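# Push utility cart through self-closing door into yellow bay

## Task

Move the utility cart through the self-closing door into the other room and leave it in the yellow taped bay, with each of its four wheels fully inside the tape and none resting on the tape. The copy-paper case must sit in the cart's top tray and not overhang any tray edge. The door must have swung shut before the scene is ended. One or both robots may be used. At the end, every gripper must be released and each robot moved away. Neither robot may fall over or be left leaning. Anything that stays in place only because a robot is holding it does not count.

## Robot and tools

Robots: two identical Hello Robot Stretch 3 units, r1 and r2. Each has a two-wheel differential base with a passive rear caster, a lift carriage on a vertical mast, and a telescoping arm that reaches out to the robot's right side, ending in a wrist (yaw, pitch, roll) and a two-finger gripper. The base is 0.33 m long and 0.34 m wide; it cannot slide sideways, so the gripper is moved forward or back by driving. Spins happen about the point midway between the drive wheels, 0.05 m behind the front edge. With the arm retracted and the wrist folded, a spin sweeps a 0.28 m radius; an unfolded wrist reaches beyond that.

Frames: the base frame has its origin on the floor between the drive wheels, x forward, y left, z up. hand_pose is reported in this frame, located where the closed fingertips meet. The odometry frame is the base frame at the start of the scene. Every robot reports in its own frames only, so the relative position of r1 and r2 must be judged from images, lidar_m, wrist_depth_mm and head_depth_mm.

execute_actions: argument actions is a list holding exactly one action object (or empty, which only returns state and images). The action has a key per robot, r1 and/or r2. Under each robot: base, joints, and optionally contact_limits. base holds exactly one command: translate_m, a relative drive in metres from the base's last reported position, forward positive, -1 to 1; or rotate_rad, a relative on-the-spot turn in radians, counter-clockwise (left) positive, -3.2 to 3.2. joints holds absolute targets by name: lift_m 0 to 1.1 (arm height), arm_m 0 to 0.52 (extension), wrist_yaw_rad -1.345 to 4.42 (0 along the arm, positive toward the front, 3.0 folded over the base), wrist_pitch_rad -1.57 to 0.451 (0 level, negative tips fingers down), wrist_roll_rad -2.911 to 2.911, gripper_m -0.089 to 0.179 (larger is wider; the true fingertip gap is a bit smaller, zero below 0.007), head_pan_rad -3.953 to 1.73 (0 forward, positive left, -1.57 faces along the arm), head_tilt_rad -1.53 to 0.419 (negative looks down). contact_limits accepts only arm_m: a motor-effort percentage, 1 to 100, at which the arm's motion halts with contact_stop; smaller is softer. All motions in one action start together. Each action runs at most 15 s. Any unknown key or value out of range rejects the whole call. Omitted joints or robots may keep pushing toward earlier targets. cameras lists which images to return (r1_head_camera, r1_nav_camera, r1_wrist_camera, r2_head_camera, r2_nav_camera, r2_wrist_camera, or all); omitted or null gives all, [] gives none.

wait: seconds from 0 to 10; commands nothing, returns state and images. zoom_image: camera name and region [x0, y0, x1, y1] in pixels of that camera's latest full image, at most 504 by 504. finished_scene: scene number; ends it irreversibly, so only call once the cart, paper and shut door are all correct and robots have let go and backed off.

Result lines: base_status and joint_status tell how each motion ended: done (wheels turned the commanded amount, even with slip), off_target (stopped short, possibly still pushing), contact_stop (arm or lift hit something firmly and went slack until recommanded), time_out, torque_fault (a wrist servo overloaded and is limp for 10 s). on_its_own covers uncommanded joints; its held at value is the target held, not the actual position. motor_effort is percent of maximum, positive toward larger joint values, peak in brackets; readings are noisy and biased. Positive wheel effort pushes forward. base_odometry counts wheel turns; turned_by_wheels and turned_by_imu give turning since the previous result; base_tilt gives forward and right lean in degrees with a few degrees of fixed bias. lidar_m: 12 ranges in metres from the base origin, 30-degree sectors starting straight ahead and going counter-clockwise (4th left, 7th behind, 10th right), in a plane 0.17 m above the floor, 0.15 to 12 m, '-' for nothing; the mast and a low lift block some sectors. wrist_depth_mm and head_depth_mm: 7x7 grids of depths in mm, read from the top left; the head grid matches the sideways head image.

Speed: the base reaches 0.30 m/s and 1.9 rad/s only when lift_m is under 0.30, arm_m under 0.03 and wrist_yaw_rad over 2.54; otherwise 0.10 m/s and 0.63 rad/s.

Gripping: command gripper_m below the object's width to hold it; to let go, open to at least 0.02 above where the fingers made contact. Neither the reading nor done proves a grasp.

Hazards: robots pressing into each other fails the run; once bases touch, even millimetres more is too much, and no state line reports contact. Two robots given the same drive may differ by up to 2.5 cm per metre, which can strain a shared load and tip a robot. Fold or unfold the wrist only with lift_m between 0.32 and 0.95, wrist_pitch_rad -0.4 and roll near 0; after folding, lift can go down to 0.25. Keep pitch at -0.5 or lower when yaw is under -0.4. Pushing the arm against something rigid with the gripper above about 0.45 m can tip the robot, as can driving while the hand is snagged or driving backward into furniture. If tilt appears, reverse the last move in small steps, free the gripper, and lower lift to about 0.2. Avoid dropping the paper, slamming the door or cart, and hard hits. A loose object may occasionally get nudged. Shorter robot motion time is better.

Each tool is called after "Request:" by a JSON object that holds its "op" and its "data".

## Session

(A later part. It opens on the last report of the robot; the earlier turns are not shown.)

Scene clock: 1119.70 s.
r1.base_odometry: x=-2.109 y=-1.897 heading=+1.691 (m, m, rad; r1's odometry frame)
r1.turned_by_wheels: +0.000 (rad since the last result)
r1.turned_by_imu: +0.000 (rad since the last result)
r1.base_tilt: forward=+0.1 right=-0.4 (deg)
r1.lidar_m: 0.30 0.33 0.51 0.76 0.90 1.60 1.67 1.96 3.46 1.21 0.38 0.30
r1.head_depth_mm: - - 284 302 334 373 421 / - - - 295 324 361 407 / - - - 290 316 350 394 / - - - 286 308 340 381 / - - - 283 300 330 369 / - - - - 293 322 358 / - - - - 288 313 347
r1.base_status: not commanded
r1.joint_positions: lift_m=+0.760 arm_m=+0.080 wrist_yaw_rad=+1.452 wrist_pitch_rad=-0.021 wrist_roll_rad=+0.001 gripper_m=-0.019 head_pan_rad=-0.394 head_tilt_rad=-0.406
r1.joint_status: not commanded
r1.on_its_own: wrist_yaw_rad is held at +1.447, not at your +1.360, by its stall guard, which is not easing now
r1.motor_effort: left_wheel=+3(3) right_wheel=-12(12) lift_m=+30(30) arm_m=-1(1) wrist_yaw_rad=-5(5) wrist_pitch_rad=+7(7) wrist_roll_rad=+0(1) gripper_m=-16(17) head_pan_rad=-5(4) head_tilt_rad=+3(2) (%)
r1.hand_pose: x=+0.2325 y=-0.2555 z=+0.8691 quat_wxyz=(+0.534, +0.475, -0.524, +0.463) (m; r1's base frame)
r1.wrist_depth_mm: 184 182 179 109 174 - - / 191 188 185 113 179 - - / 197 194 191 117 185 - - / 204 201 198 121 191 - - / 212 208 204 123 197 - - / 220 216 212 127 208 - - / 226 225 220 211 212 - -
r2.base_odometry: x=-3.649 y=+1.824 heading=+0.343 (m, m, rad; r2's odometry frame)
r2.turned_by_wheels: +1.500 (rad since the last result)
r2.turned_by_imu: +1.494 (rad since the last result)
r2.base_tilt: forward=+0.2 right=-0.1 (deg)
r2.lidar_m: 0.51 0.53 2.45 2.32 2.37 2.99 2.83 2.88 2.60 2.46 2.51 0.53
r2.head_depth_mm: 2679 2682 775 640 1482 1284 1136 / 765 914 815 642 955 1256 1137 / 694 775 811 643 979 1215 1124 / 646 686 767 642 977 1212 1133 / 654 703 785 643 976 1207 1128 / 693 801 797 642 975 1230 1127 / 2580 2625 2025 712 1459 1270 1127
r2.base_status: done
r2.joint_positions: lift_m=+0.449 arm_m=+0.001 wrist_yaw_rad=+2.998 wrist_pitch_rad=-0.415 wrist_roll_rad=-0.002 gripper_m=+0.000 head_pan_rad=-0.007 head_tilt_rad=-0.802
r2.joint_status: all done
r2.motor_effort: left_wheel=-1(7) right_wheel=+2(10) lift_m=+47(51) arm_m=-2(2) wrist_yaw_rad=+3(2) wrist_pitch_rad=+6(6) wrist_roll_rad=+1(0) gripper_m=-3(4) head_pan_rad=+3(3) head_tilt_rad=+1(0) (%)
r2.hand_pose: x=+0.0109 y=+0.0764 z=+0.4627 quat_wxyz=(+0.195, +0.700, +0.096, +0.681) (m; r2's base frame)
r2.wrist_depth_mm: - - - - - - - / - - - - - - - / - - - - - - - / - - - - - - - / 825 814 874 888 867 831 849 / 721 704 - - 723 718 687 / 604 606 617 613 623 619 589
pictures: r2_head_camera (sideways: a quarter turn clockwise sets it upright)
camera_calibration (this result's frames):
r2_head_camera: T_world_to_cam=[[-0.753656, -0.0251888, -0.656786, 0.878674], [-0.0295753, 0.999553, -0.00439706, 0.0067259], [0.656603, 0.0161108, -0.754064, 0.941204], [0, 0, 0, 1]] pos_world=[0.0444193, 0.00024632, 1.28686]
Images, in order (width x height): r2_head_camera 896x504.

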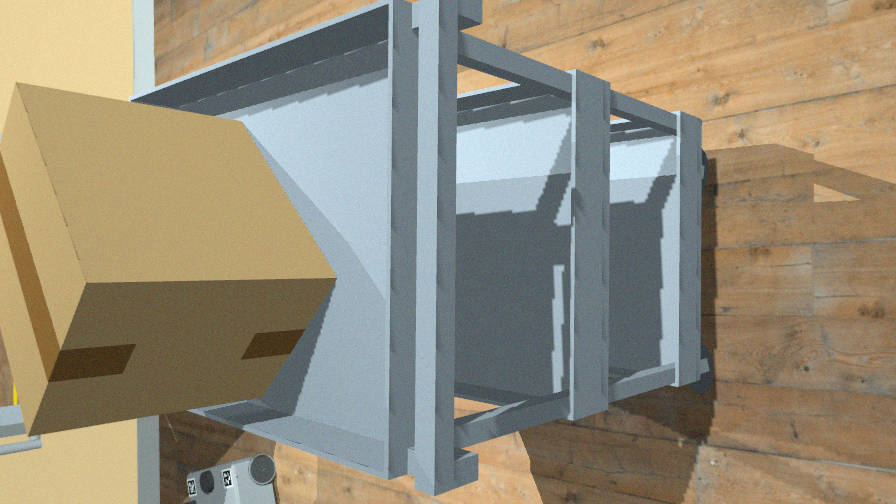

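Request:
{"op": "execute_actions", "data": {"actions": [{"r2":{"base":{"rotate_rad":0.3},"joints":{"lift_m":0.746,"wrist_yaw_rad":1.86}}}], "cameras": []}}

Request:
{"op": "execute_actions", "data": {"actions": [{"r2":{"base":{"translate_m":0.17},"joints":{"wrist_pitch_rad":0,"wrist_roll_rad":1.57,"gripper_m":0.12}}}], "cameras": []}}

Request:
{"op": "execute_actions", "data": {"actions": [{"r2":{"base":{"rotate_rad":-0.3}}}], "cameras": ["r2_head_camera"]}}

Scene clock: 1123.47 s.
r1.base_odometry: x=-2.109 y=-1.897 heading=+1.691 (m, m, rad; r1's odometry frame)
r1.turned_by_wheels: +0.000 (rad since the last result)
r1.turned_by_imu: +0.000 (rad since the last result)
r1.base_tilt: forward=+0.1 right=-0.4 (deg)
r1.lidar_m: 0.30 0.33 0.52 0.76 0.89 1.61 1.67 1.96 3.49 1.21 0.38 0.30
r1.head_depth_mm: - - 284 302 334 373 421 / - - - 295 325 361 408 / - - - 290 316 350 394 / - - - 286 308 340 381 / - - - 283 300 331 369 / - - - - 293 322 358 / - - - - 289 313 347
r1.base_status: not commanded
r1.joint_positions: lift_m=+0.760 arm_m=+0.080 wrist_yaw_rad=+1.452 wrist_pitch_rad=-0.021 wrist_roll_rad=+0.001 gripper_m=-0.019 head_pan_rad=-0.394 head_tilt_rad=-0.406
r1.joint_status: not commanded
r1.on_its_own: wrist_yaw_rad is held at +1.447, not at your +1.360, by its stall guard, which is not easing now
r1.motor_effort: left_wheel=+3(3) right_wheel=-12(12) lift_m=+30(30) arm_m=-1(1) wrist_yaw_rad=-5(5) wrist_pitch_rad=+7(7) wrist_roll_rad=+1(1) gripper_m=-16(16) head_pan_rad=-4(5) head_tilt_rad=+3(2) (%)
r1.hand_pose: x=+0.2325 y=-0.2555 z=+0.8691 quat_wxyz=(+0.534, +0.475, -0.524, +0.463) (m; r1's base frame)
r1.wrist_depth_mm: 184 182 179 109 174 - - / 191 188 185 113 179 - - / 197 193 191 117 185 - - / 204 201 198 120 191 - - / 211 209 204 123 197 - - / 219 215 212 127 208 - - / 228 223 220 211 213 - -
r2.base_odometry: x=-3.649 y=+1.824 heading=+0.643 (m, m, rad; r2's odometry frame)
r2.turned_by_wheels: +0.300 (rad since the last result)
r2.turned_by_imu: +0.300 (rad since the last result)
r2.base_tilt: forward=+0.2 right=-0.1 (deg)
r2.lidar_m: 0.51 2.72 2.32 2.32 2.65 2.84 2.83 2.89 2.46 2.46 2.80 0.51
r2.head_depth_mm: 632 652 767 612 940 1113 1134 / 660 678 754 623 938 1171 1113 / 744 793 812 645 958 1196 1115 / 2701 2649 787 755 966 1212 1131 / 2745 2332 2090 1645 1468 1273 1135 / 2822 2651 2093 1722 1461 1270 1126 / 2910 2635 2069 1718 1465 1270 1125
r2.base_status: done
r2.joint_positions: lift_m=+0.745 arm_m=+0.001 wrist_yaw_rad=+1.863 wrist_pitch_rad=-0.415 wrist_roll_rad=-0.002 gripper_m=+0.000 head_pan_rad=-0.007 head_tilt_rad=-0.802
r2.joint_status: all done
r2.motor_effort: left_wheel=-1(6) right_wheel=+2(4) lift_m=+47(49) arm_m=-2(1) wrist_yaw_rad=-3(5) wrist_pitch_rad=+7(7) wrist_roll_rad=+1(1) gripper_m=-3(3) head_pan_rad=+4(4) head_tilt_rad=+0(1) (%)
r2.hand_pose: x=+0.1939 y=-0.0815 z=+0.7587 quat_wxyz=(+0.530, +0.642, -0.295, +0.469) (m; r2's base frame)
r2.wrist_depth_mm: - - - 422 366 321 283 / - - - - - 358 308 / - - - - 952 912 - / - - - 688 726 746 731 / - - - 576 548 602 502 / - - - - 869 472 - / 925 924 935 873 775 751 906
pictures: none
No camera images: the call's "cameras" was empty. Leave "cameras" out to get every camera's image.

Scene clock: 1126.73 s.
r1.base_odometry: x=-2.109 y=-1.897 heading=+1.691 (m, m, rad; r1's odometry frame)
r1.turned_by_wheels: +0.000 (rad since the last result)
r1.turned_by_imu: +0.000 (rad since the last result)
r1.base_tilt: forward=+0.1 right=-0.4 (deg)
r1.lidar_m: 0.30 0.33 0.52 0.76 0.89 1.60 1.67 1.96 3.49 1.21 0.38 0.30
r1.head_depth_mm: - - 284 302 334 372 422 / - - - 295 324 361 407 / - - - 290 316 351 394 / - - - 286 307 340 381 / - - - 283 300 330 369 / - - - - 293 322 358 / - - - - 288 313 347
r1.base_status: not commanded
r1.joint_positions: lift_m=+0.760 arm_m=+0.080 wrist_yaw_rad=+1.452 wrist_pitch_rad=-0.021 wrist_roll_rad=+0.001 gripper_m=-0.019 head_pan_rad=-0.394 head_tilt_rad=-0.406
r1.joint_status: not commanded
r1.on_its_own: wrist_yaw_rad is held at +1.447, not at your +1.360, by its stall guard, which is not easing now
r1.motor_effort: left_wheel=+3(3) right_wheel=-12(12) lift_m=+30(30) arm_m=-1(1) wrist_yaw_rad=-4(5) wrist_pitch_rad=+7(7) wrist_roll_rad=+1(0) gripper_m=-17(17) head_pan_rad=-4(4) head_tilt_rad=+3(3) (%)
r1.hand_pose: x=+0.2325 y=-0.2555 z=+0.8691 quat_wxyz=(+0.534, +0.475, -0.524, +0.463) (m; r1's base frame)
r1.wrist_depth_mm: 185 182 179 109 174 - - / 191 188 185 113 179 - - / 197 194 192 117 185 - - / 204 201 197 120 191 - - / 212 208 205 123 198 - - / 219 216 212 127 208 - - / 227 224 219 211 213 - -
r2.base_odometry: x=-3.513 y=+1.926 heading=+0.643 (m, m, rad; r2's odometry frame)
r2.turned_by_wheels: +0.000 (rad since the last result)
r2.turned_by_imu: +0.001 (rad since the last result)
r2.base_tilt: forward=+0.2 right=-0.1 (deg)
r2.lidar_m: 0.35 2.69 2.29 2.28 2.61 3.00 3.00 2.94 2.49 2.49 0.39 0.34
r2.head_depth_mm: 631 495 547 639 519 786 1006 / 3622 553 615 653 517 815 1065 / 2394 659 732 668 520 828 1078 / 2554 2663 2101 651 526 844 1092 / 2571 2652 2084 1726 545 1248 1131 / 2642 2653 2082 1719 1463 1270 1126 / 2728 2625 2079 1714 1455 1275 1129
r2.base_status: done
r2.joint_positions: lift_m=+0.745 arm_m=+0.001 wrist_yaw_rad=+1.863 wrist_pitch_rad=-0.026 wrist_roll_rad=+1.569 gripper_m=+0.120 head_pan_rad=-0.007 head_tilt_rad=-0.802
r2.joint_status: all done
r2.motor_effort: left_wheel=-1(6) right_wheel=+2(7) lift_m=+48(48) arm_m=-2(0) wrist_yaw_rad=-3(3) wrist_pitch_rad=+11(11) wrist_roll_rad=+0(2) gripper_m=+0(100) head_pan_rad=+4(2) head_tilt_rad=+0(0) (%)
r2.hand_pose: x=+0.2233 y=-0.0725 z=+0.8531 quat_wxyz=(+0.012, +0.802, -0.597, -0.007) (m; r2's base frame)
r2.wrist_depth_mm: - 356 357 147 210 592 417 / - - 502 214 708 597 420 / - - - 238 - 554 423 / - - - 270 - - 424 / - - - 312 362 373 370 / - - - 305 - - 958 / - - - - - - 951
pictures: none
No camera images: the call's "cameras" was empty. Leave "cameras" out to get every camera's image.

Scene clock: 1128.13 s.
r1.base_odometry: x=-2.109 y=-1.897 heading=+1.691 (m, m, rad; r1's odometry frame)
r1.turned_by_wheels: +0.000 (rad since the last result)
r1.turned_by_imu: +0.000 (rad since the last result)
r1.base_tilt: forward=+0.1 right=-0.4 (deg)
r1.lidar_m: 0.30 0.33 0.52 0.76 0.89 1.60 1.67 1.96 3.49 1.22 0.37 0.30
r1.head_depth_mm: - - 284 302 334 373 421 / - - - 295 325 361 408 / - - - 290 316 350 394 / - - - 286 307 340 381 / - - - 283 300 330 369 / - - - - 292 322 358 / - - - - 289 313 347
r1.base_status: not commanded
r1.joint_positions: lift_m=+0.760 arm_m=+0.080 wrist_yaw_rad=+1.452 wrist_pitch_rad=-0.021 wrist_roll_rad=+0.001 gripper_m=-0.019 head_pan_rad=-0.394 head_tilt_rad=-0.406
r1.joint_status: not commanded
r1.on_its_own: wrist_yaw_rad is held at +1.447, not at your +1.360, by its stall guard, which is not easing now
r1.motor_effort: left_wheel=+3(3) right_wheel=-12(12) lift_m=+30(30) arm_m=-2(1) wrist_yaw_rad=-4(4) wrist_pitch_rad=+7(7) wrist_roll_rad=+1(1) gripper_m=-16(18) head_pan_rad=-5(4) head_tilt_rad=+3(3) (%)
r1.hand_pose: x=+0.2325 y=-0.2555 z=+0.8691 quat_wxyz=(+0.534, +0.475, -0.524, +0.463) (m; r1's base frame)
r1.wrist_depth_mm: 185 182 180 109 174 - - / 191 188 185 113 180 - - / 197 195 192 117 185 - - / 204 201 197 121 191 - - / 211 208 205 123 197 - - / 219 216 212 127 208 - - / 228 225 220 212 212 - -
r2.base_odometry: x=-3.513 y=+1.926 heading=+0.343 (m, m, rad; r2's odometry frame)
r2.turned_by_wheels: -0.300 (rad since the last result)
r2.turned_by_imu: -0.299 (rad since the last result)
r2.base_tilt: forward=+0.2 right=+0.0 (deg)
r2.lidar_m: 0.34 0.36 2.41 2.28 2.33 3.04 3.01 3.07 2.64 2.49 2.54 0.36
r2.head_depth_mm: 2388 734 788 672 516 832 1133 / 630 603 745 670 517 846 1093 / 625 524 630 668 516 830 1094 / 624 512 594 655 517 841 1093 / 623 569 680 667 517 843 1093 / 2304 667 746 649 517 1204 1128 / 2424 2619 2045 1711 562 1269 1126
r2.base_status: done
r2.joint_positions: lift_m=+0.745 arm_m=+0.001 wrist_yaw_rad=+1.862 wrist_pitch_rad=-0.026 wrist_roll_rad=+1.569 gripper_m=+0.120 head_pan_rad=-0.007 head_tilt_rad=-0.802
r2.joint_status: not commanded
r2.motor_effort: left_wheel=+2(7) right_wheel=-2(6) lift_m=+48(48) arm_m=-1(1) wrist_yaw_rad=-3(4) wrist_pitch_rad=+11(11) wrist_roll_rad=+1(0) gripper_m=+0(0) head_pan_rad=+3(3) head_tilt_rad=+0(1) (%)
r2.hand_pose: x=+0.2234 y=-0.0726 z=+0.8531 quat_wxyz=(+0.012, +0.802, -0.597, -0.007) (m; r2's base frame)
r2.wrist_depth_mm: - - 517 232 788 594 419 / - - 487 247 851 596 420 / - 452 451 262 884 597 420 / - - 556 281 923 601 422 / - - - 302 - 569 422 / - - - 327 - 491 373 / - - - 358 386 - 410
pictures: r2_head_camera (sideways: a quarter turn clockwise sets it upright)
camera_calibration (this result's frames):
r2_head_camera: T_world_to_cam=[[-0.753656, -0.0251891, -0.656786, 0.878674], [-0.0295757, 0.999553, -0.00439706, 0.0067259], [0.656603, 0.016111, -0.754064, 0.941204], [0, 0, 0, 1]] pos_world=[0.0444193, 0.000246334, 1.28686]
Images, in order (width x height): r2_head_camera 896x504.

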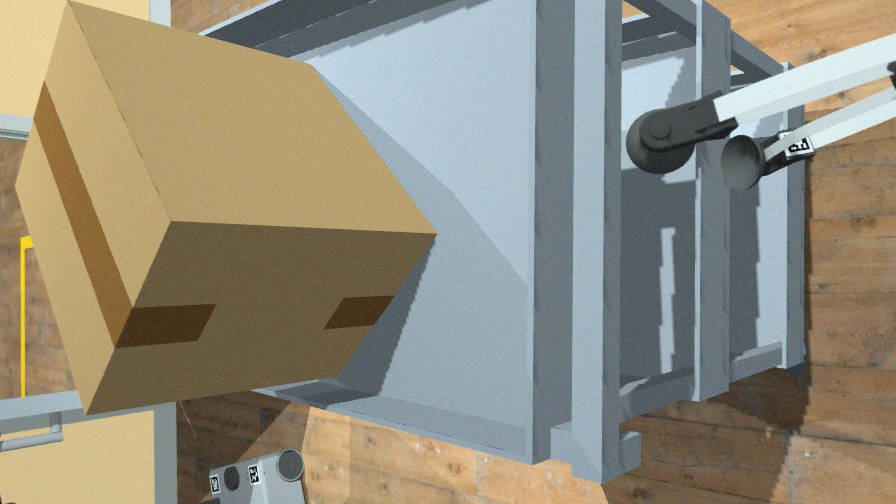

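Request:
{"op": "execute_actions", "data": {"actions": [{"r2":{"base":{"translate_m":0.15},"joints":{"wrist_yaw_rad":1.92}}}], "cameras": []}}

Scene clock: 1131.50 s.
r1.base_odometry: x=-2.109 y=-1.897 heading=+1.691 (m, m, rad; r1's odometry frame)
r1.turned_by_wheels: +0.000 (rad since the last result)
r1.turned_by_imu: +0.000 (rad since the last result)
r1.base_tilt: forward=+0.1 right=-0.5 (deg)
r1.lidar_m: 0.30 0.33 0.51 0.76 0.89 1.60 1.67 1.96 3.49 1.19 0.37 0.30
r1.head_depth_mm: - - 284 302 333 373 422 / - - - 295 325 361 407 / - - - 290 316 351 394 / - - - 286 308 340 381 / - - - 283 300 330 369 / - - - - 293 322 358 / - - - - 289 313 347
r1.base_status: not commanded
r1.joint_positions: lift_m=+0.760 arm_m=+0.080 wrist_yaw_rad=+1.452 wrist_pitch_rad=-0.021 wrist_roll_rad=+0.001 gripper_m=-0.019 head_pan_rad=-0.394 head_tilt_rad=-0.406
r1.joint_status: not commanded
r1.on_its_own: wrist_yaw_rad is held at +1.447, not at your +1.360, by its stall guard, which is not easing now
r1.motor_effort: left_wheel=+3(3) right_wheel=-12(12) lift_m=+30(30) arm_m=-1(1) wrist_yaw_rad=-4(5) wrist_pitch_rad=+7(7) wrist_roll_rad=+1(1) gripper_m=-17(15) head_pan_rad=-4(4) head_tilt_rad=+2(2) (%)
r1.hand_pose: x=+0.2325 y=-0.2555 z=+0.8691 quat_wxyz=(+0.534, +0.475, -0.524, +0.463) (m; r1's base frame)
r1.wrist_depth_mm: 185 182 180 109 174 - - / 191 188 185 113 179 - - / 197 194 191 117 186 - - / 204 201 198 121 191 - - / 212 209 205 123 197 - - / 219 216 213 127 209 - - / 227 223 219 211 212 - -
r2.base_odometry: x=-3.372 y=+1.977 heading=+0.343 (m, m, rad; r2's odometry frame)
r2.turned_by_wheels: +0.000 (rad since the last result)
r2.turned_by_imu: -0.017 (rad since the last result)
r2.base_tilt: forward=+0.2 right=+0.0 (deg)
r2.lidar_m: 0.22 0.23 2.44 2.29 2.33 3.02 3.16 3.21 2.65 2.49 0.32 0.23
r2.head_depth_mm: 2305 539 738 671 569 477 703 / 2273 485 567 653 569 476 671 / 628 454 478 599 567 464 701 / 3650 453 437 535 567 476 701 / 3620 460 499 617 566 476 701 / 3462 490 583 648 566 475 701 / 2250 2459 2033 1672 531 452 1090
r2.base_status: done
r2.joint_positions: lift_m=+0.745 arm_m=+0.001 wrist_yaw_rad=+1.962 wrist_pitch_rad=-0.034 wrist_roll_rad=+1.577 gripper_m=+0.120 head_pan_rad=-0.007 head_tilt_rad=-0.802
r2.joint_status: wrist_yaw_rad off_target (ended at +1.962, target +1.920)
r2.on_its_own: wrist_yaw_rad is held at +1.966, not at your +1.920, by its stall guard, which is not easing now
r2.motor_effort: left_wheel=+3(10) right_wheel=+6(20) lift_m=+45(48) arm_m=-2(1) wrist_yaw_rad=+4(46) wrist_pitch_rad=+14(21) wrist_roll_rad=-3(6) gripper_m=+0(3) head_pan_rad=+2(3) head_tilt_rad=+0(1) (%)
r2.hand_pose: x=+0.2146 y=-0.0486 z=+0.8511 quat_wxyz=(+0.013, +0.831, -0.556, -0.012) (m; r2's base frame)
r2.wrist_depth_mm: - 364 71 71 128 513 412 / - 347 77 77 138 555 412 / - 333 332 83 150 590 417 / - 400 342 91 165 595 420 / - - - 102 181 533 415 / - - - 113 200 - 406 / - - - 128 - - 381
pictures: none
No camera images: the call's "cameras" was empty. Leave "cameras" out to get every camera's image.

Overshot slightly and bumped. Back 0.03 then grip.

Request:
{"op": "execute_actions", "data": {"actions": [{"r2":{"base":{"translate_m":-0.03},"joints":{"wrist_yaw_rad":1.9}}}], "cameras": []}}

Request:
{"op": "execute_actions", "data": {"actions": [{"r2":{"joints":{"gripper_m":-0.03}}}], "cameras": []}}

Request:
{"op": "execute_actions", "data": {"actions": [{"r2":{"base":{"translate_m":0.04}}}], "cameras": []}}

Scene clock: 1132.83 s.
r1.base_odometry: x=-2.109 y=-1.897 heading=+1.691 (m, m, rad; r1's odometry frame)
r1.turned_by_wheels: +0.000 (rad since the last result)
r1.turned_by_imu: +0.000 (rad since the last result)
r1.base_tilt: forward=+0.1 right=-0.4 (deg)
r1.lidar_m: 0.30 0.33 0.52 0.76 0.89 1.61 1.68 1.96 3.49 1.19 0.38 0.30
r1.head_depth_mm: - - 284 302 334 373 422 / - - - 295 325 361 408 / - - - 290 316 351 393 / - - - 286 308 340 380 / - - - 283 300 331 369 / - - - - 292 321 358 / - - - - 288 313 347
r1.base_status: not commanded
r1.joint_positions: lift_m=+0.760 arm_m=+0.080 wrist_yaw_rad=+1.452 wrist_pitch_rad=-0.021 wrist_roll_rad=+0.001 gripper_m=-0.019 head_pan_rad=-0.394 head_tilt_rad=-0.406
r1.joint_status: not commanded
r1.on_its_own: wrist_yaw_rad is held at +1.447, not at your +1.360, by its stall guard, which is not easing now
r1.motor_effort: left_wheel=+3(3) right_wheel=-12(12) lift_m=+30(30) arm_m=-1(1) wrist_yaw_rad=-5(5) wrist_pitch_rad=+7(7) wrist_roll_rad=+0(1) gripper_m=-18(17) head_pan_rad=-4(4) head_tilt_rad=+3(2) (%)
r1.hand_pose: x=+0.2325 y=-0.2555 z=+0.8691 quat_wxyz=(+0.534, +0.475, -0.524, +0.463) (m; r1's base frame)
r1.wrist_depth_mm: 185 183 179 109 174 - - / 191 188 185 113 179 - - / 197 194 190 117 186 - - / 204 201 197 120 192 - - / 210 208 205 123 197 - - / 218 216 213 127 208 - - / 228 224 220 211 213 - -
r2.base_odometry: x=-3.400 y=+1.967 heading=+0.343 (m, m, rad; r2's odometry frame)
r2.turned_by_wheels: +0.000 (rad since the last result)
r2.turned_by_imu: +0.000 (rad since the last result)
r2.base_tilt: forward=+0.1 right=-0.1 (deg)
r2.lidar_m: 0.25 0.26 2.43 2.29 2.33 3.00 3.11 3.18 2.65 2.49 0.36 0.26
r2.head_depth_mm: 2328 584 745 670 569 456 1085 / 2255 511 614 669 569 456 978 / 626 471 518 628 567 423 985 / 626 452 473 580 567 456 986 / 3652 474 540 634 566 456 983 / 3410 515 634 652 565 456 1078 / 2331 2563 2012 1672 541 453 1129
r2.base_status: done
r2.joint_positions: lift_m=+0.745 arm_m=+0.001 wrist_yaw_rad=+1.903 wrist_pitch_rad=-0.026 wrist_roll_rad=+1.577 gripper_m=+0.120 head_pan_rad=-0.007 head_tilt_rad=-0.802
r2.joint_status: all done
r2.motor_effort: left_wheel=+1(5) right_wheel=+0(5) lift_m=+44(45) arm_m=+0(1) wrist_yaw_rad=-4(23) wrist_pitch_rad=+11(14) wrist_roll_rad=-3(3) gripper_m=+0(0) head_pan_rad=+3(4) head_tilt_rad=+0(0) (%)
r2.hand_pose: x=+0.2202 y=-0.0626 z=+0.8531 quat_wxyz=(+0.009, +0.814, -0.580, -0.010) (m; r2's base frame)
r2.wrist_depth_mm: - 421 421 100 156 596 416 / - 399 397 107 167 602 417 / - 372 378 115 181 610 421 / - 392 391 124 196 610 420 / - - - 135 213 561 428 / - - - 148 233 506 423 / - - - 165 - - 387
pictures: none
No camera images: the call's "cameras" was empty. Leave "cameras" out to get every camera's image.

Scene clock: 1134.83 s.
r1.base_odometry: x=-2.109 y=-1.897 heading=+1.691 (m, m, rad; r1's odometry frame)
r1.turned_by_wheels: +0.000 (rad since the last result)
r1.turned_by_imu: +0.000 (rad since the last result)
r1.base_tilt: forward=+0.1 right=-0.4 (deg)
r1.lidar_m: 0.30 0.33 0.52 0.76 0.89 1.60 1.67 1.96 3.51 1.19 0.38 0.31
r1.head_depth_mm: - - 284 302 333 373 421 / - - - 295 325 361 407 / - - - 290 316 350 394 / - - - 286 307 340 381 / - - - 283 300 331 369 / - - - - 293 322 358 / - - - - 288 313 347
r1.base_status: not commanded
r1.joint_positions: lift_m=+0.760 arm_m=+0.080 wrist_yaw_rad=+1.452 wrist_pitch_rad=-0.021 wrist_roll_rad=+0.001 gripper_m=-0.019 head_pan_rad=-0.394 head_tilt_rad=-0.406
r1.joint_status: not commanded
r1.on_its_own: wrist_yaw_rad is held at +1.447, not at your +1.360, by its stall guard, which is not easing now
r1.motor_effort: left_wheel=+3(3) right_wheel=-12(12) lift_m=+30(30) arm_m=-1(1) wrist_yaw_rad=-5(4) wrist_pitch_rad=+7(7) wrist_roll_rad=+1(0) gripper_m=-17(17) head_pan_rad=-4(4) head_tilt_rad=+3(1) (%)
r1.hand_pose: x=+0.2325 y=-0.2555 z=+0.8691 quat_wxyz=(+0.534, +0.475, -0.524, +0.463) (m; r1's base frame)
r1.wrist_depth_mm: 185 182 179 109 175 - - / 190 187 184 113 179 - - / 197 194 191 117 186 - - / 204 201 198 121 191 - - / 211 209 205 123 197 - - / 219 216 211 127 207 - - / 227 224 221 211 213 - -
r2.base_odometry: x=-3.400 y=+1.967 heading=+0.344 (m, m, rad; r2's odometry frame)
r2.turned_by_wheels: +0.000 (rad since the last result)
r2.turned_by_imu: +0.001 (rad since the last result)
r2.base_tilt: forward=+0.2 right=-0.1 (deg)
r2.lidar_m: 0.25 0.26 2.43 2.29 2.33 3.01 3.11 3.18 2.66 2.49 0.36 0.26
r2.head_depth_mm: 2325 577 747 670 569 450 863 / 2265 502 609 669 568 450 858 / 626 471 511 621 567 448 956 / 624 452 471 572 567 448 958 / 3623 472 537 633 566 449 954 / 3421 512 629 647 564 449 1008 / 2336 2527 2020 1679 541 447 1129
r2.base_status: not commanded
r2.joint_positions: lift_m=+0.745 arm_m=+0.001 wrist_yaw_rad=+1.900 wrist_pitch_rad=-0.015 wrist_roll_rad=+1.573 gripper_m=-0.028 head_pan_rad=-0.007 head_tilt_rad=-0.802
r2.joint_status: all done
r2.motor_effort: left_wheel=+0(2) right_wheel=-13(14) lift_m=+45(45) arm_m=+0(2) wrist_yaw_rad=+0(4) wrist_pitch_rad=+7(11) wrist_roll_rad=-1(3) gripper_m=-31(99) head_pan_rad=+3(3) head_tilt_rad=+1(1) (%)
r2.hand_pose: x=+0.2207 y=-0.0631 z=+0.8559 quat_wxyz=(+0.006, +0.813, -0.582, -0.005) (m; r2's base frame)
r2.wrist_depth_mm: - 426 421 95 151 573 420 / - 397 398 102 162 607 422 / - 370 375 109 175 613 427 / - 379 387 118 189 614 423 / - - - 127 207 567 431 / - - - 136 - - 427 / - - - 158 257 - 386
pictures: none
No camera images: the call's "cameras" was empty. Leave "cameras" out to get every camera's image.

Scene clock: 1136.43 s.
r1.base_odometry: x=-2.109 y=-1.897 heading=+1.691 (m, m, rad; r1's odometry frame)
r1.turned_by_wheels: +0.000 (rad since the last result)
r1.turned_by_imu: +0.000 (rad since the last result)
r1.base_tilt: forward=+0.1 right=-0.4 (deg)
r1.lidar_m: 0.30 0.33 0.52 0.76 0.89 1.60 1.67 1.96 3.49 1.18 0.38 0.30
r1.head_depth_mm: - - 284 302 334 373 421 / - - - 294 325 361 408 / - - - 290 316 350 394 / - - - 286 307 340 381 / - - - 283 300 331 369 / - - - - 293 322 358 / - - - - 288 313 348
r1.base_status: not commanded
r1.joint_positions: lift_m=+0.760 arm_m=+0.080 wrist_yaw_rad=+1.452 wrist_pitch_rad=-0.021 wrist_roll_rad=+0.001 gripper_m=-0.019 head_pan_rad=-0.394 head_tilt_rad=-0.406
r1.joint_status: not commanded
r1.on_its_own: wrist_yaw_rad is held at +1.447, not at your +1.360, by its stall guard, which is not easing now
r1.motor_effort: left_wheel=+3(3) right_wheel=-12(12) lift_m=+30(30) arm_m=-1(1) wrist_yaw_rad=-4(5) wrist_pitch_rad=+7(7) wrist_roll_rad=+0(0) gripper_m=-17(16) head_pan_rad=-4(4) head_tilt_rad=+2(2) (%)
r1.hand_pose: x=+0.2325 y=-0.2555 z=+0.8691 quat_wxyz=(+0.534, +0.475, -0.524, +0.463) (m; r1's base frame)
r1.wrist_depth_mm: 185 182 179 109 174 - - / 190 188 184 113 178 - - / 197 195 191 117 185 - - / 204 201 198 121 192 - - / 211 208 205 123 197 - - / 219 215 211 127 208 - - / 227 224 220 211 213 - -
r2.base_odometry: x=-3.362 y=+1.980 heading=+0.344 (m, m, rad; r2's odometry frame)
r2.turned_by_wheels: +0.000 (rad since the last result)
r2.turned_by_imu: -0.052 (rad since the last result)
r2.base_tilt: forward=+0.2 right=-0.1 (deg)
r2.lidar_m: 0.25 0.25 2.50 2.29 2.32 2.88 3.15 3.18 2.70 2.48 0.36 0.26
r2.head_depth_mm: 2385 604 752 672 570 451 1080 / 2292 516 627 669 569 449 758 / 627 472 522 634 568 449 956 / 624 452 468 566 567 448 945 / 3596 468 520 622 566 448 931 / 3630 506 602 663 565 446 888 / 2258 2442 2097 1597 535 446 1127
r2.base_status: done
r2.joint_positions: lift_m=+0.745 arm_m=+0.001 wrist_yaw_rad=+1.913 wrist_pitch_rad=-0.016 wrist_roll_rad=+1.573 gripper_m=-0.022 head_pan_rad=-0.007 head_tilt_rad=-0.802
r2.joint_status: not commanded
r2.on_its_own: gripper_m is held at -0.023, not at your -0.030, by its stall guard, which is still easing; wrist_yaw_rad is at rest, and its effort (-16) is outside its rest range (-12 to +12)
r2.motor_effort: left_wheel=+3(14) right_wheel=-3(16) lift_m=+45(45) arm_m=+0(0) wrist_yaw_rad=-16(49) wrist_pitch_rad=+7(8) wrist_roll_rad=-1(1) gripper_m=-27(31) head_pan_rad=+3(3) head_tilt_rad=+1(0) (%)
r2.hand_pose: x=+0.2196 y=-0.0599 z=+0.8558 quat_wxyz=(+0.006, +0.817, -0.576, -0.005) (m; r2's base frame)
r2.wrist_depth_mm: - 426 422 96 152 571 425 / - 399 401 102 162 605 425 / - 374 374 110 176 624 424 / - 378 384 118 190 621 428 / - - - 127 207 573 429 / - - - 137 - - 429 / - - - 195 256 - 387
pictures: none
No camera images: the call's "cameras" was empty. Leave "cameras" out to get every camera's image.

Request:
{"op": "execute_actions", "data": {"actions": [{"r2":{"base":{"rotate_rad":0.13}}}], "cameras": []}}

Request:
{"op": "execute_actions", "data": {"actions": [{"r2":{"base":{"translate_m":0.05}}}], "cameras": ["r2_head_camera"]}}

Scene clock: 1137.90 s.
r1.base_odometry: x=-2.109 y=-1.897 heading=+1.691 (m, m, rad; r1's odometry frame)
r1.turned_by_wheels: +0.000 (rad since the last result)
r1.turned_by_imu: +0.000 (rad since the last result)
r1.base_tilt: forward=+0.1 right=-0.4 (deg)
r1.lidar_m: 0.30 0.33 0.52 0.76 0.89 1.61 1.67 1.96 3.49 1.17 0.38 0.30
r1.head_depth_mm: - - 284 303 334 373 422 / - - - 295 324 361 407 / - - - 290 316 350 394 / - - - 286 308 340 381 / - - - 283 300 331 369 / - - - - 293 321 358 / - - - - 288 313 347
r1.base_status: not commanded
r1.joint_positions: lift_m=+0.760 arm_m=+0.080 wrist_yaw_rad=+1.452 wrist_pitch_rad=-0.021 wrist_roll_rad=+0.001 gripper_m=-0.019 head_pan_rad=-0.394 head_tilt_rad=-0.406
r1.joint_status: not commanded
r1.on_its_own: wrist_yaw_rad is held at +1.447, not at your +1.360, by its stall guard, which is not easing now
r1.motor_effort: left_wheel=+3(3) right_wheel=-12(12) lift_m=+30(30) arm_m=-1(1) wrist_yaw_rad=-5(4) wrist_pitch_rad=+8(7) wrist_roll_rad=+0(1) gripper_m=-17(17) head_pan_rad=-4(4) head_tilt_rad=+2(3) (%)
r1.hand_pose: x=+0.2325 y=-0.2555 z=+0.8691 quat_wxyz=(+0.534, +0.475, -0.524, +0.463) (m; r1's base frame)
r1.wrist_depth_mm: 184 182 179 109 174 - - / 191 188 185 113 180 - - / 196 194 191 117 186 - - / 204 201 198 121 190 - - / 211 208 205 122 198 - - / 219 216 212 127 209 - - / 228 224 220 212 212 - -
r2.base_odometry: x=-3.362 y=+1.980 heading=+0.473 (m, m, rad; r2's odometry frame)
r2.turned_by_wheels: +0.130 (rad since the last result)
r2.turned_by_imu: +0.124 (rad since the last result)
r2.base_tilt: forward=+0.2 right=-0.1 (deg)
r2.lidar_m: 0.26 0.28 2.40 2.29 2.37 3.24 3.15 3.24 2.59 2.48 0.33 0.26
r2.head_depth_mm: 2240 498 606 671 569 447 758 / 631 473 526 638 569 452 936 / 3644 454 477 582 568 453 949 / 3646 479 534 622 567 472 1000 / 3612 531 637 666 566 485 996 / 2207 2537 2078 635 554 504 1110 / 2344 2507 1991 1720 1407 471 1128
r2.base_status: done
r2.joint_positions: lift_m=+0.745 arm_m=+0.001 wrist_yaw_rad=+1.879 wrist_pitch_rad=-0.019 wrist_roll_rad=+1.573 gripper_m=-0.019 head_pan_rad=-0.007 head_tilt_rad=-0.802
r2.joint_status: not commanded
r2.on_its_own: gripper_m is held at -0.020, not at your -0.030, by its stall guard, which is not easing now; wrist_yaw_rad is at rest, and its effort (+24) is outside its rest range (-12 to +12)
r2.motor_effort: left_wheel=-3(5) right_wheel=+12(21) lift_m=+45(45) arm_m=+1(0) wrist_yaw_rad=+24(24) wrist_pitch_rad=+8(8) wrist_roll_rad=-1(1) gripper_m=-25(25) head_pan_rad=+3(3) head_tilt_rad=+1(1) (%)
r2.hand_pose: x=+0.2223 y=-0.0682 z=+0.8551 quat_wxyz=(+0.007, +0.807, -0.590, -0.006) (m; r2's base frame)
r2.wrist_depth_mm: - 376 382 84 141 568 421 / - 365 366 91 153 609 421 / - 350 356 100 167 610 421 / - - 493 111 187 583 427 / - - - 122 211 554 428 / - - - 135 - - 412 / - - - 164 322 - 350
pictures: none
No camera images: the call's "cameras" was empty. Leave "cameras" out to get every camera's image.

Scene clock: 1139.50 s.
r1.base_odometry: x=-2.109 y=-1.897 heading=+1.691 (m, m, rad; r1's odometry frame)
r1.turned_by_wheels: +0.000 (rad since the last result)
r1.turned_by_imu: +0.000 (rad since the last result)
r1.base_tilt: forward=+0.1 right=-0.4 (deg)
r1.lidar_m: 0.30 0.33 0.52 0.76 0.89 1.60 1.67 1.95 3.48 1.15 0.38 0.30
r1.head_depth_mm: - - 284 302 333 373 422 / - - - 295 324 361 408 / - - - 290 316 350 394 / - - - 286 308 340 381 / - - - 283 300 331 369 / - - - - 293 322 358 / - - - - 289 313 347
r1.base_status: not commanded
r1.joint_positions: lift_m=+0.760 arm_m=+0.080 wrist_yaw_rad=+1.452 wrist_pitch_rad=-0.021 wrist_roll_rad=+0.001 gripper_m=-0.019 head_pan_rad=-0.394 head_tilt_rad=-0.406
r1.joint_status: not commanded
r1.on_its_own: wrist_yaw_rad is held at +1.447, not at your +1.360, by its stall guard, which is not easing now
r1.motor_effort: left_wheel=+3(3) right_wheel=-12(12) lift_m=+30(30) arm_m=-1(1) wrist_yaw_rad=-5(5) wrist_pitch_rad=+7(7) wrist_roll_rad=+0(1) gripper_m=-17(17) head_pan_rad=-4(4) head_tilt_rad=+3(2) (%)
r1.hand_pose: x=+0.2325 y=-0.2555 z=+0.8691 quat_wxyz=(+0.534, +0.475, -0.524, +0.463) (m; r1's base frame)
r1.wrist_depth_mm: 184 182 180 109 174 - - / 190 188 184 113 179 - - / 196 195 192 116 184 - - / 204 200 198 121 192 - - / 211 208 204 123 196 - - / 219 216 213 127 208 - - / 227 225 220 211 212 - -
r2.base_odometry: x=-3.318 y=+2.003 heading=+0.473 (m, m, rad; r2's odometry frame)
r2.turned_by_wheels: +0.000 (rad since the last result)
r2.turned_by_imu: -0.024 (rad since the last result)
r2.base_tilt: forward=+0.1 right=-0.1 (deg)
r2.lidar_m: 0.26 0.28 2.40 2.30 2.35 3.14 3.20 3.28 2.60 2.48 0.31 0.26
r2.head_depth_mm: 2207 495 580 662 569 457 732 / 631 464 514 631 569 453 745 / 3657 453 474 575 568 449 961 / 3623 485 538 626 567 465 984 / 3647 546 658 667 566 486 1001 / 2264 2467 2036 633 564 515 1114 / 2267 2500 1960 1706 539 479 1128
r2.base_status: done
r2.joint_positions: lift_m=+0.745 arm_m=+0.001 wrist_yaw_rad=+1.920 wrist_pitch_rad=-0.021 wrist_roll_rad=+1.575 gripper_m=-0.015 head_pan_rad=-0.007 head_tilt_rad=-0.802
r2.joint_status: not commanded
r2.on_its_own: gripper_m is held at -0.017, not at your -0.030, by its stall guard, which is not easing now; wrist_yaw_rad is at rest, and its effort (-23) is outside its rest range (-12 to +12)
r2.motor_effort: left_wheel=+4(10) right_wheel=+3(21) lift_m=+45(44) arm_m=+0(1) wrist_yaw_rad=-23(32) wrist_pitch_rad=+9(9) wrist_roll_rad=-2(2) gripper_m=-23(25) head_pan_rad=+3(2) head_tilt_rad=+0(1) (%)
r2.hand_pose: x=+0.2189 y=-0.0585 z=+0.8544 quat_wxyz=(+0.008, +0.819, -0.574, -0.008) (m; r2's base frame)
r2.wrist_depth_mm: - 353 357 74 132 529 418 / - 345 347 82 146 572 422 / - 340 345 92 163 608 421 / - - - 104 185 568 426 / - - - 116 221 - 425 / - - - 134 - - 403 / - - - 173 334 347 351
pictures: r2_head_camera (sideways: a quarter turn clockwise sets it upright)
camera_calibration (this result's frames):
r2_head_camera: T_world_to_cam=[[-0.753642, -0.0251947, -0.656802, 0.878694], [-0.029583, 0.999553, -0.00439781, 0.00672693], [0.656619, 0.0161158, -0.75405, 0.941186], [0, 0, 0, 1]] pos_world=[0.0444196, 0.000246616, 1.28686]
Images, in order (width x height): r2_head_camera 896x504.

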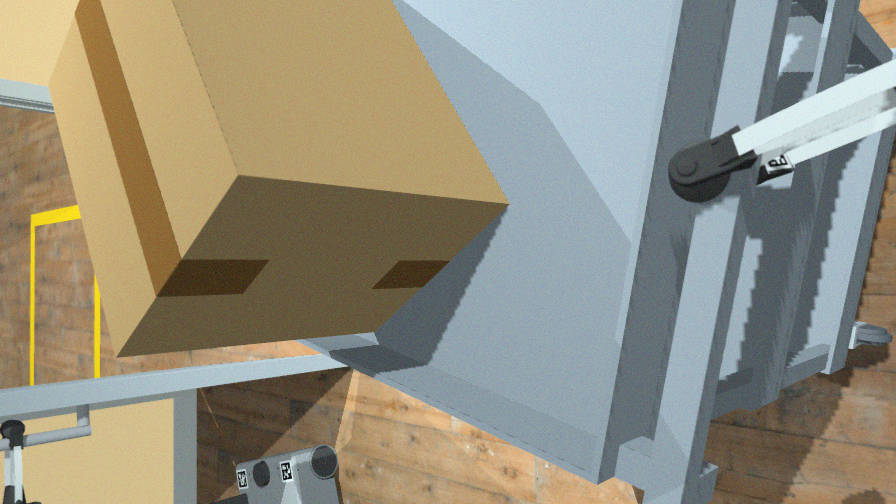

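Request:
{"op": "execute_actions", "data": {"actions": [{"r2":{"base":{"translate_m":0.08}}}], "cameras": ["r2_head_camera"]}}

Scene clock: 1141.83 s.
r1.base_odometry: x=-2.109 y=-1.897 heading=+1.691 (m, m, rad; r1's odometry frame)
r1.turned_by_wheels: +0.000 (rad since the last result)
r1.turned_by_imu: +0.000 (rad since the last result)
r1.base_tilt: forward=+0.1 right=-0.4 (deg)
r1.lidar_m: 0.30 0.33 0.52 0.76 0.89 1.60 1.67 1.95 3.49 1.20 0.38 0.31
r1.head_depth_mm: - - 284 302 334 372 421 / - - - 295 325 361 408 / - - - 290 316 351 394 / - - - 286 307 340 381 / - - - 283 300 331 369 / - - - - 293 321 358 / - - - - 289 313 347
r1.base_status: not commanded
r1.joint_positions: lift_m=+0.760 arm_m=+0.080 wrist_yaw_rad=+1.452 wrist_pitch_rad=-0.021 wrist_roll_rad=+0.001 gripper_m=-0.019 head_pan_rad=-0.394 head_tilt_rad=-0.406
r1.joint_status: not commanded
r1.on_its_own: wrist_yaw_rad is held at +1.447, not at your +1.360, by its stall guard, which is not easing now
r1.motor_effort: left_wheel=+3(3) right_wheel=-12(12) lift_m=+30(30) arm_m=-1(1) wrist_yaw_rad=-4(5) wrist_pitch_rad=+7(7) wrist_roll_rad=+0(1) gripper_m=-16(17) head_pan_rad=-4(4) head_tilt_rad=+3(3) (%)
r1.hand_pose: x=+0.2325 y=-0.2555 z=+0.8691 quat_wxyz=(+0.534, +0.475, -0.524, +0.463) (m; r1's base frame)
r1.wrist_depth_mm: 184 182 179 109 174 - - / 191 188 185 113 179 - - / 196 194 190 117 185 - - / 203 201 198 121 191 - - / 212 208 204 123 197 - - / 219 217 213 127 208 - - / 228 224 220 211 213 - -
r2.base_odometry: x=-3.247 y=+2.039 heading=+0.473 (m, m, rad; r2's odometry frame)
r2.turned_by_wheels: +0.000 (rad since the last result)
r2.turned_by_imu: -0.063 (rad since the last result)
r2.base_tilt: forward=+0.1 right=-0.1 (deg)
r2.lidar_m: 0.25 0.28 2.47 2.30 2.33 2.98 3.27 3.33 2.65 2.47 0.31 0.25
r2.head_depth_mm: 2184 495 581 663 569 461 722 / 629 465 515 630 569 450 739 / 2247 453 470 574 568 452 966 / 3624 477 529 621 567 459 981 / 3613 539 649 666 565 481 1000 / 3643 2533 2017 634 564 511 1108 / 1402 2445 2088 1718 528 495 1128
r2.base_status: done
r2.joint_positions: lift_m=+0.745 arm_m=+0.001 wrist_yaw_rad=+1.953 wrist_pitch_rad=-0.020 wrist_roll_rad=+1.575 gripper_m=-0.015 head_pan_rad=-0.007 head_tilt_rad=-0.802
r2.joint_status: not commanded
r2.on_its_own: wrist_yaw_rad is held at +1.951, not at your +1.900, by its stall guard, which is not easing now; gripper_m is held at -0.017, not at your -0.030, by its stall guard, which is not easing now
r2.motor_effort: left_wheel=+1(13) right_wheel=+5(13) lift_m=+45(45) arm_m=+1(0) wrist_yaw_rad=-3(57) wrist_pitch_rad=+9(9) wrist_roll_rad=-2(2) gripper_m=-24(24) head_pan_rad=+3(3) head_tilt_rad=+1(0) (%)
r2.hand_pose: x=+0.2159 y=-0.0505 z=+0.8546 quat_wxyz=(+0.008, +0.828, -0.560, -0.007) (m; r2's base frame)
r2.wrist_depth_mm: - 341 347 71 129 512 420 / - 337 345 78 143 565 424 / - 364 341 89 162 613 420 / - - - 101 186 560 425 / - - - 115 225 - 430 / - - - 133 - - 404 / - - - 181 340 353 355
pictures: r2_head_camera (sideways: a quarter turn clockwise sets it upright)
camera_calibration (this result's frames):
r2_head_camera: T_world_to_cam=[[-0.753642, -0.0251946, -0.656802, 0.878694], [-0.0295828, 0.999553, -0.00439781, 0.00672693], [0.656619, 0.0161157, -0.75405, 0.941186], [0, 0, 0, 1]] pos_world=[0.0444196, 0.00024661, 1.28686]
Images, in order (width x height): r2_head_camera 896x504.

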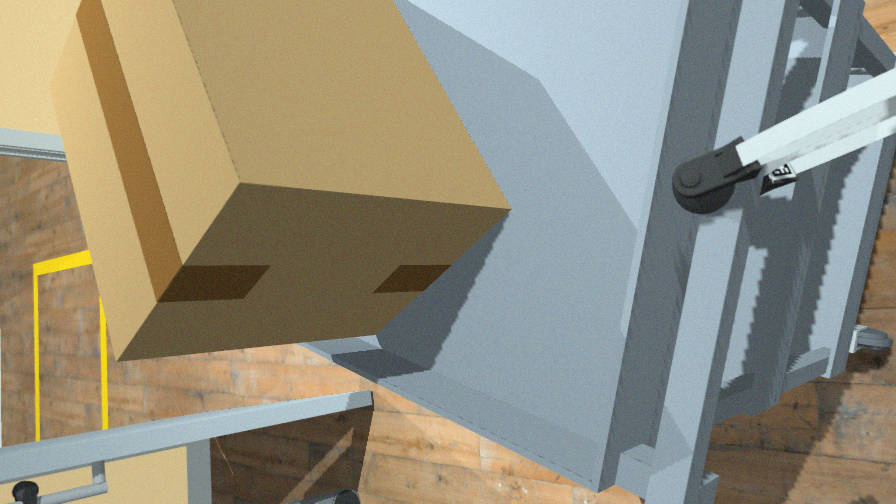

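Request:
{"op": "execute_actions", "data": {"actions": [{"r2":{"base":{"rotate_rad":0.1},"joints":{"arm_m":0.11,"wrist_yaw_rad":1.88},"contact_limits":{"arm_m":30}}}], "cameras": ["r2_head_camera"]}}

Scene clock: 1144.20 s.
r1.base_odometry: x=-2.109 y=-1.897 heading=+1.691 (m, m, rad; r1's odometry frame)
r1.turned_by_wheels: +0.000 (rad since the last result)
r1.turned_by_imu: +0.000 (rad since the last result)
r1.base_tilt: forward=+0.1 right=-0.4 (deg)
r1.lidar_m: 0.30 0.33 0.52 0.76 0.89 1.60 1.67 1.96 3.49 1.23 0.38 0.31
r1.head_depth_mm: - - 284 302 334 373 421 / - - - 295 324 361 407 / - - - 290 316 350 394 / - - - 286 308 340 381 / - - - 282 300 331 369 / - - - - 293 321 358 / - - - - 289 313 347
r1.base_status: not commanded
r1.joint_positions: lift_m=+0.760 arm_m=+0.080 wrist_yaw_rad=+1.452 wrist_pitch_rad=-0.021 wrist_roll_rad=+0.001 gripper_m=-0.019 head_pan_rad=-0.394 head_tilt_rad=-0.406
r1.joint_status: not commanded
r1.on_its_own: wrist_yaw_rad is held at +1.447, not at your +1.360, by its stall guard, which is not easing now
r1.motor_effort: left_wheel=+3(3) right_wheel=-12(12) lift_m=+30(30) arm_m=-1(1) wrist_yaw_rad=-4(4) wrist_pitch_rad=+7(7) wrist_roll_rad=+1(1) gripper_m=-17(17) head_pan_rad=-4(4) head_tilt_rad=+3(2) (%)
r1.hand_pose: x=+0.2325 y=-0.2555 z=+0.8691 quat_wxyz=(+0.534, +0.475, -0.524, +0.463) (m; r1's base frame)
r1.wrist_depth_mm: 184 182 179 109 174 - - / 191 188 185 113 180 - - / 198 194 191 117 185 - - / 204 200 198 121 190 - - / 211 208 205 123 197 - - / 218 216 212 127 208 - - / 227 225 219 212 213 - -
r2.base_odometry: x=-3.247 y=+2.039 heading=+0.574 (m, m, rad; r2's odometry frame)
r2.turned_by_wheels: +0.100 (rad since the last result)
r2.turned_by_imu: +0.091 (rad since the last result)
r2.base_tilt: forward=+0.1 right=-0.1 (deg)
r2.lidar_m: 0.27 1.88 2.40 2.30 2.38 3.25 3.27 3.37 2.58 2.47 0.34 0.27
r2.head_depth_mm: 633 456 473 608 569 450 910 / 3477 478 518 596 569 467 926 / 3656 520 593 650 568 480 989 / 3634 2463 722 651 566 502 1000 / 3609 2661 2026 1722 580 508 1112 / 1754 2447 2090 1717 1463 1274 1128 / 2257 2477 1938 1713 1455 1269 1128
r2.base_status: done
r2.joint_positions: lift_m=+0.745 arm_m=+0.109 wrist_yaw_rad=+1.906 wrist_pitch_rad=-0.018 wrist_roll_rad=+1.573 gripper_m=-0.015 head_pan_rad=-0.007 head_tilt_rad=-0.802
r2.joint_status: wrist_yaw_rad off_target (ended at +1.906, target +1.880); the others done
r2.on_its_own: gripper_m is held at -0.017, not at your -0.030, by its stall guard, which is not easing now; wrist_yaw_rad is at rest, and its effort (-32) is outside its rest range (-12 to +12)
r2.motor_effort: left_wheel=+4(9) right_wheel=-5(14) lift_m=+44(45) arm_m=+6(9) wrist_yaw_rad=-32(70) wrist_pitch_rad=+8(9) wrist_roll_rad=-1(2) gripper_m=-23(24) head_pan_rad=+4(3) head_tilt_rad=+1(1) (%)
r2.contact_limits: arm_m 30 (drawing in: default 14, maximum 24; extending or still: default 22, maximum 35)
r2.hand_pose: x=+0.2201 y=-0.1701 z=+0.8553 quat_wxyz=(+0.007, +0.815, -0.579, -0.006) (m; r2's base frame)
r2.wrist_depth_mm: - 365 368 79 137 538 423 / - 353 356 86 149 580 421 / - 344 355 96 164 613 423 / - - - 107 185 583 430 / - - - 119 215 547 426 / - - - 134 - - 410 / - - - 170 328 340 340
pictures: r2_head_camera (sideways: a quarter turn clockwise sets it upright)
camera_calibration (this result's frames):
r2_head_camera: T_world_to_cam=[[-0.753642, -0.0251947, -0.656802, 0.878694], [-0.029583, 0.999553, -0.00439781, 0.00672693], [0.656619, 0.0161158, -0.75405, 0.941186], [0, 0, 0, 1]] pos_world=[0.0444196, 0.000246616, 1.28686]
Images, in order (width x height): r2_head_camera 896x504.

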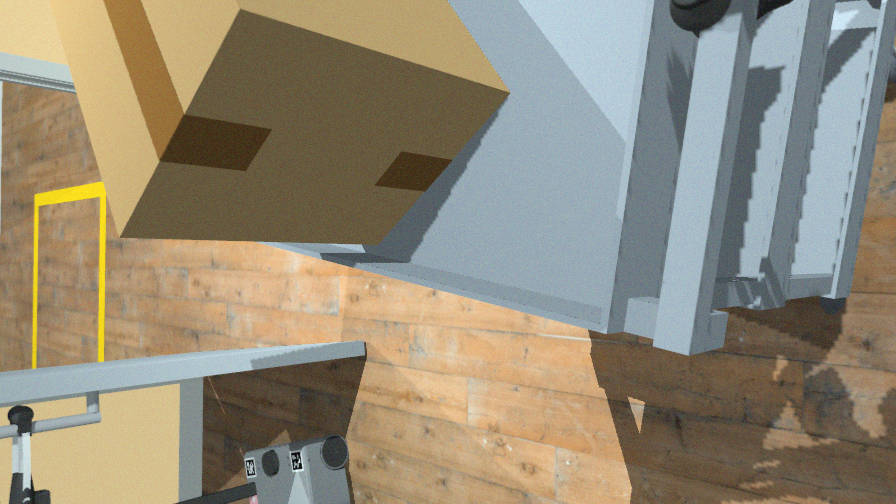

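Request:
{"op": "execute_actions", "data": {"actions": [{"r2":{"base":{"translate_m":0.1}}}], "cameras": ["r2_head_camera"]}}

Scene clock: 1146.63 s.
r1.base_odometry: x=-2.109 y=-1.897 heading=+1.691 (m, m, rad; r1's odometry frame)
r1.turned_by_wheels: +0.000 (rad since the last result)
r1.turned_by_imu: +0.000 (rad since the last result)
r1.base_tilt: forward=+0.1 right=-0.4 (deg)
r1.lidar_m: 0.30 0.33 0.51 0.76 0.89 1.60 1.67 1.96 3.51 1.27 0.38 0.30
r1.head_depth_mm: - - 284 302 334 372 421 / - - - 295 325 361 408 / - - - 290 316 350 393 / - - - 286 307 340 381 / - - - 283 300 331 369 / - - - - 293 321 358 / - - - - 289 313 347
r1.base_status: not commanded
r1.joint_positions: lift_m=+0.760 arm_m=+0.080 wrist_yaw_rad=+1.452 wrist_pitch_rad=-0.021 wrist_roll_rad=+0.001 gripper_m=-0.019 head_pan_rad=-0.394 head_tilt_rad=-0.406
r1.joint_status: not commanded
r1.on_its_own: wrist_yaw_rad is held at +1.447, not at your +1.360, by its stall guard, which is not easing now
r1.motor_effort: left_wheel=+3(3) right_wheel=-12(12) lift_m=+30(30) arm_m=-1(1) wrist_yaw_rad=-5(5) wrist_pitch_rad=+7(7) wrist_roll_rad=+1(0) gripper_m=-18(17) head_pan_rad=-3(4) head_tilt_rad=+4(3) (%)
r1.hand_pose: x=+0.2325 y=-0.2555 z=+0.8691 quat_wxyz=(+0.534, +0.475, -0.524, +0.463) (m; r1's base frame)
r1.wrist_depth_mm: 184 181 179 109 174 - - / 191 187 185 113 180 - - / 197 195 192 117 185 - - / 204 201 198 120 192 - - / 211 207 205 123 198 - - / 218 216 212 127 209 - - / 228 224 219 212 213 - -
r2.base_odometry: x=-3.163 y=+2.094 heading=+0.573 (m, m, rad; r2's odometry frame)
r2.turned_by_wheels: +0.000 (rad since the last result)
r2.turned_by_imu: -0.102 (rad since the last result)
r2.base_tilt: forward=+0.2 right=-0.1 (deg)
r2.lidar_m: 0.26 1.50 2.49 2.30 2.33 2.95 3.35 3.40 2.67 2.47 0.34 0.26
r2.head_depth_mm: 633 456 478 623 570 449 947 / 2099 466 489 573 568 450 913 / 3298 492 552 631 568 456 960 / 3652 545 636 666 567 466 983 / 3593 2666 2084 1680 564 443 1109 / 3597 2657 2020 1716 1463 1273 1126 / 1621 2313 2075 1725 1462 1273 1129
r2.base_status: done
r2.joint_positions: lift_m=+0.745 arm_m=+0.110 wrist_yaw_rad=+1.923 wrist_pitch_rad=-0.020 wrist_roll_rad=+1.573 gripper_m=-0.015 head_pan_rad=-0.007 head_tilt_rad=-0.802
r2.joint_status: not commanded
r2.on_its_own: wrist_yaw_rad is held at +1.923, not at your +1.880, by its stall guard, which is not easing now; gripper_m is held at -0.017, not at your -0.030, by its stall guard, which is not easing now
r2.motor_effort: left_wheel=-1(8) right_wheel=+8(21) lift_m=+45(44) arm_m=+2(3) wrist_yaw_rad=+0(48) wrist_pitch_rad=+9(9) wrist_roll_rad=-1(1) gripper_m=-24(23) head_pan_rad=+2(3) head_tilt_rad=+0(1) (%)
r2.hand_pose: x=+0.2186 y=-0.1664 z=+0.8547 quat_wxyz=(+0.008, +0.820, -0.572, -0.007) (m; r2's base frame)
r2.wrist_depth_mm: - 379 384 85 141 560 420 / - 365 368 92 153 601 420 / - 350 354 100 167 607 423 / - - 471 110 185 596 426 / - - - 120 210 545 423 / - - - 134 - - 413 / - - - 162 326 - 376
pictures: r2_head_camera (sideways: a quarter turn clockwise sets it upright)
camera_calibration (this result's frames):
r2_head_camera: T_world_to_cam=[[-0.753642, -0.0251945, -0.656802, 0.878694], [-0.0295826, 0.999553, -0.00439781, 0.00672692], [0.656619, 0.0161156, -0.75405, 0.941186], [0, 0, 0, 1]] pos_world=[0.0444196, 0.000246604, 1.28686]
Images, in order (width x height): r2_head_camera 896x504.

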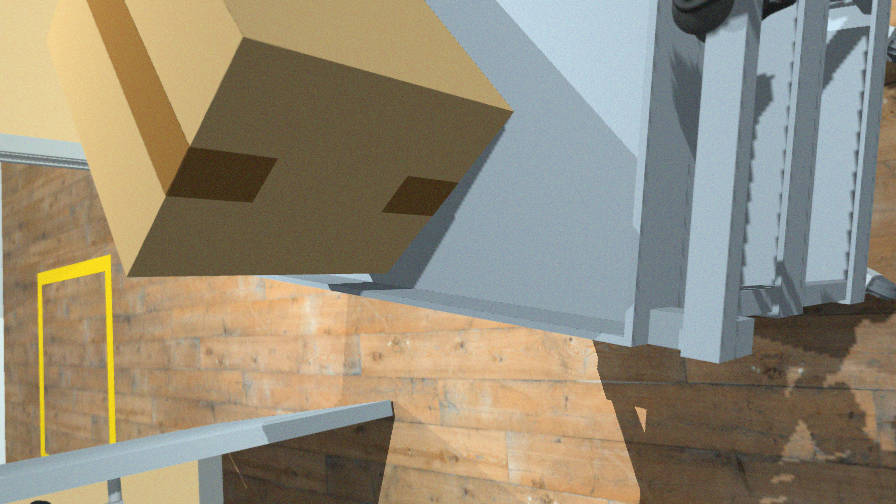

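Request:
{"op": "execute_actions", "data": {"actions": [{"r2":{"base":{"translate_m":-0.25}}}], "cameras": ["r2_head_camera"]}}

Scene clock: 1151.33 s.
r1.base_odometry: x=-2.109 y=-1.897 heading=+1.691 (m, m, rad; r1's odometry frame)
r1.turned_by_wheels: +0.000 (rad since the last result)
r1.turned_by_imu: +0.000 (rad since the last result)
r1.base_tilt: forward=+0.1 right=-0.4 (deg)
r1.lidar_m: 0.30 0.33 0.52 0.76 0.89 1.60 1.67 1.96 3.50 1.29 0.38 0.30
r1.head_depth_mm: - - 284 302 334 373 421 / - - - 295 324 361 407 / - - - 290 316 350 394 / - - - 286 307 340 381 / - - - 283 300 331 369 / - - - - 293 321 358 / - - - - 289 313 347
r1.base_status: not commanded
r1.joint_positions: lift_m=+0.760 arm_m=+0.080 wrist_yaw_rad=+1.452 wrist_pitch_rad=-0.021 wrist_roll_rad=+0.001 gripper_m=-0.019 head_pan_rad=-0.394 head_tilt_rad=-0.406
r1.joint_status: not commanded
r1.on_its_own: wrist_yaw_rad is held at +1.447, not at your +1.360, by its stall guard, which is not easing now
r1.motor_effort: left_wheel=+3(3) right_wheel=-12(12) lift_m=+30(30) arm_m=-1(1) wrist_yaw_rad=-5(4) wrist_pitch_rad=+7(7) wrist_roll_rad=+0(1) gripper_m=-17(17) head_pan_rad=-4(4) head_tilt_rad=+3(2) (%)
r1.hand_pose: x=+0.2325 y=-0.2555 z=+0.8691 quat_wxyz=(+0.534, +0.475, -0.524, +0.463) (m; r1's base frame)
r1.wrist_depth_mm: 184 182 179 109 174 - - / 191 188 185 113 179 - - / 197 194 190 117 184 - - / 204 201 198 121 192 - - / 211 207 204 122 197 - - / 219 216 212 127 208 - - / 227 224 220 211 212 - -
r2.base_odometry: x=-3.373 y=+1.958 heading=+0.573 (m, m, rad; r2's odometry frame)
r2.turned_by_wheels: +0.000 (rad since the last result)
r2.turned_by_imu: +0.001 (rad since the last result)
r2.base_tilt: forward=+0.2 right=-0.1 (deg)
r2.lidar_m: 0.26 2.03 2.45 2.28 2.30 2.91 3.10 3.13 2.69 2.50 0.36 0.27
r2.head_depth_mm: 632 455 480 637 569 456 988 / 628 471 499 577 568 458 985 / 2416 492 556 635 567 460 984 / 3645 540 629 665 567 461 986 / 3625 2657 2103 1684 1405 465 1127 / 3626 2540 2013 1718 1459 1271 1126 / 2278 2522 2012 1712 1467 1274 1127
r2.base_status: done
r2.joint_positions: lift_m=+0.745 arm_m=+0.110 wrist_yaw_rad=+1.834 wrist_pitch_rad=-0.015 wrist_roll_rad=+1.572 gripper_m=-0.015 head_pan_rad=-0.007 head_tilt_rad=-0.802
r2.joint_status: not commanded
r2.on_its_own: wrist_yaw_rad is held at +1.859, not at your +1.880, by its stall guard, which is still easing; gripper_m is held at -0.017, not at your -0.030, by its stall guard, which is not easing now
r2.motor_effort: left_wheel=+0(7) right_wheel=-8(30) lift_m=+45(45) arm_m=+2(2) wrist_yaw_rad=+29(55) wrist_pitch_rad=+7(9) wrist_roll_rad=-1(1) gripper_m=-24(26) head_pan_rad=+3(2) head_tilt_rad=+1(0) (%)
r2.hand_pose: x=+0.2257 y=-0.1884 z=+0.8560 quat_wxyz=(+0.006, +0.794, -0.608, -0.005) (m; r2's base frame)
r2.wrist_depth_mm: - 451 445 100 156 605 423 / - 412 409 106 165 609 424 / - 385 383 113 178 609 428 / - 365 371 120 191 623 424 / - - 525 129 206 583 428 / - - - 137 - - 432 / - - - 191 247 - 396
pictures: r2_head_camera (sideways: a quarter turn clockwise sets it upright)
camera_calibration (this result's frames):
r2_head_camera: T_world_to_cam=[[-0.753642, -0.0251951, -0.656802, 0.878694], [-0.0295834, 0.999553, -0.00439781, 0.00672692], [0.656619, 0.0161161, -0.754051, 0.941186], [0, 0, 0, 1]] pos_world=[0.0444196, 0.000246633, 1.28686]
Images, in order (width x height): r2_head_camera 896x504.

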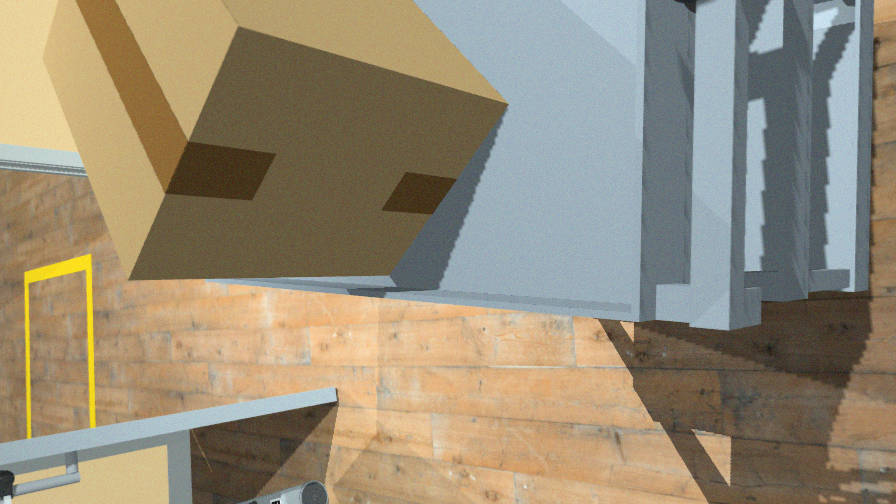

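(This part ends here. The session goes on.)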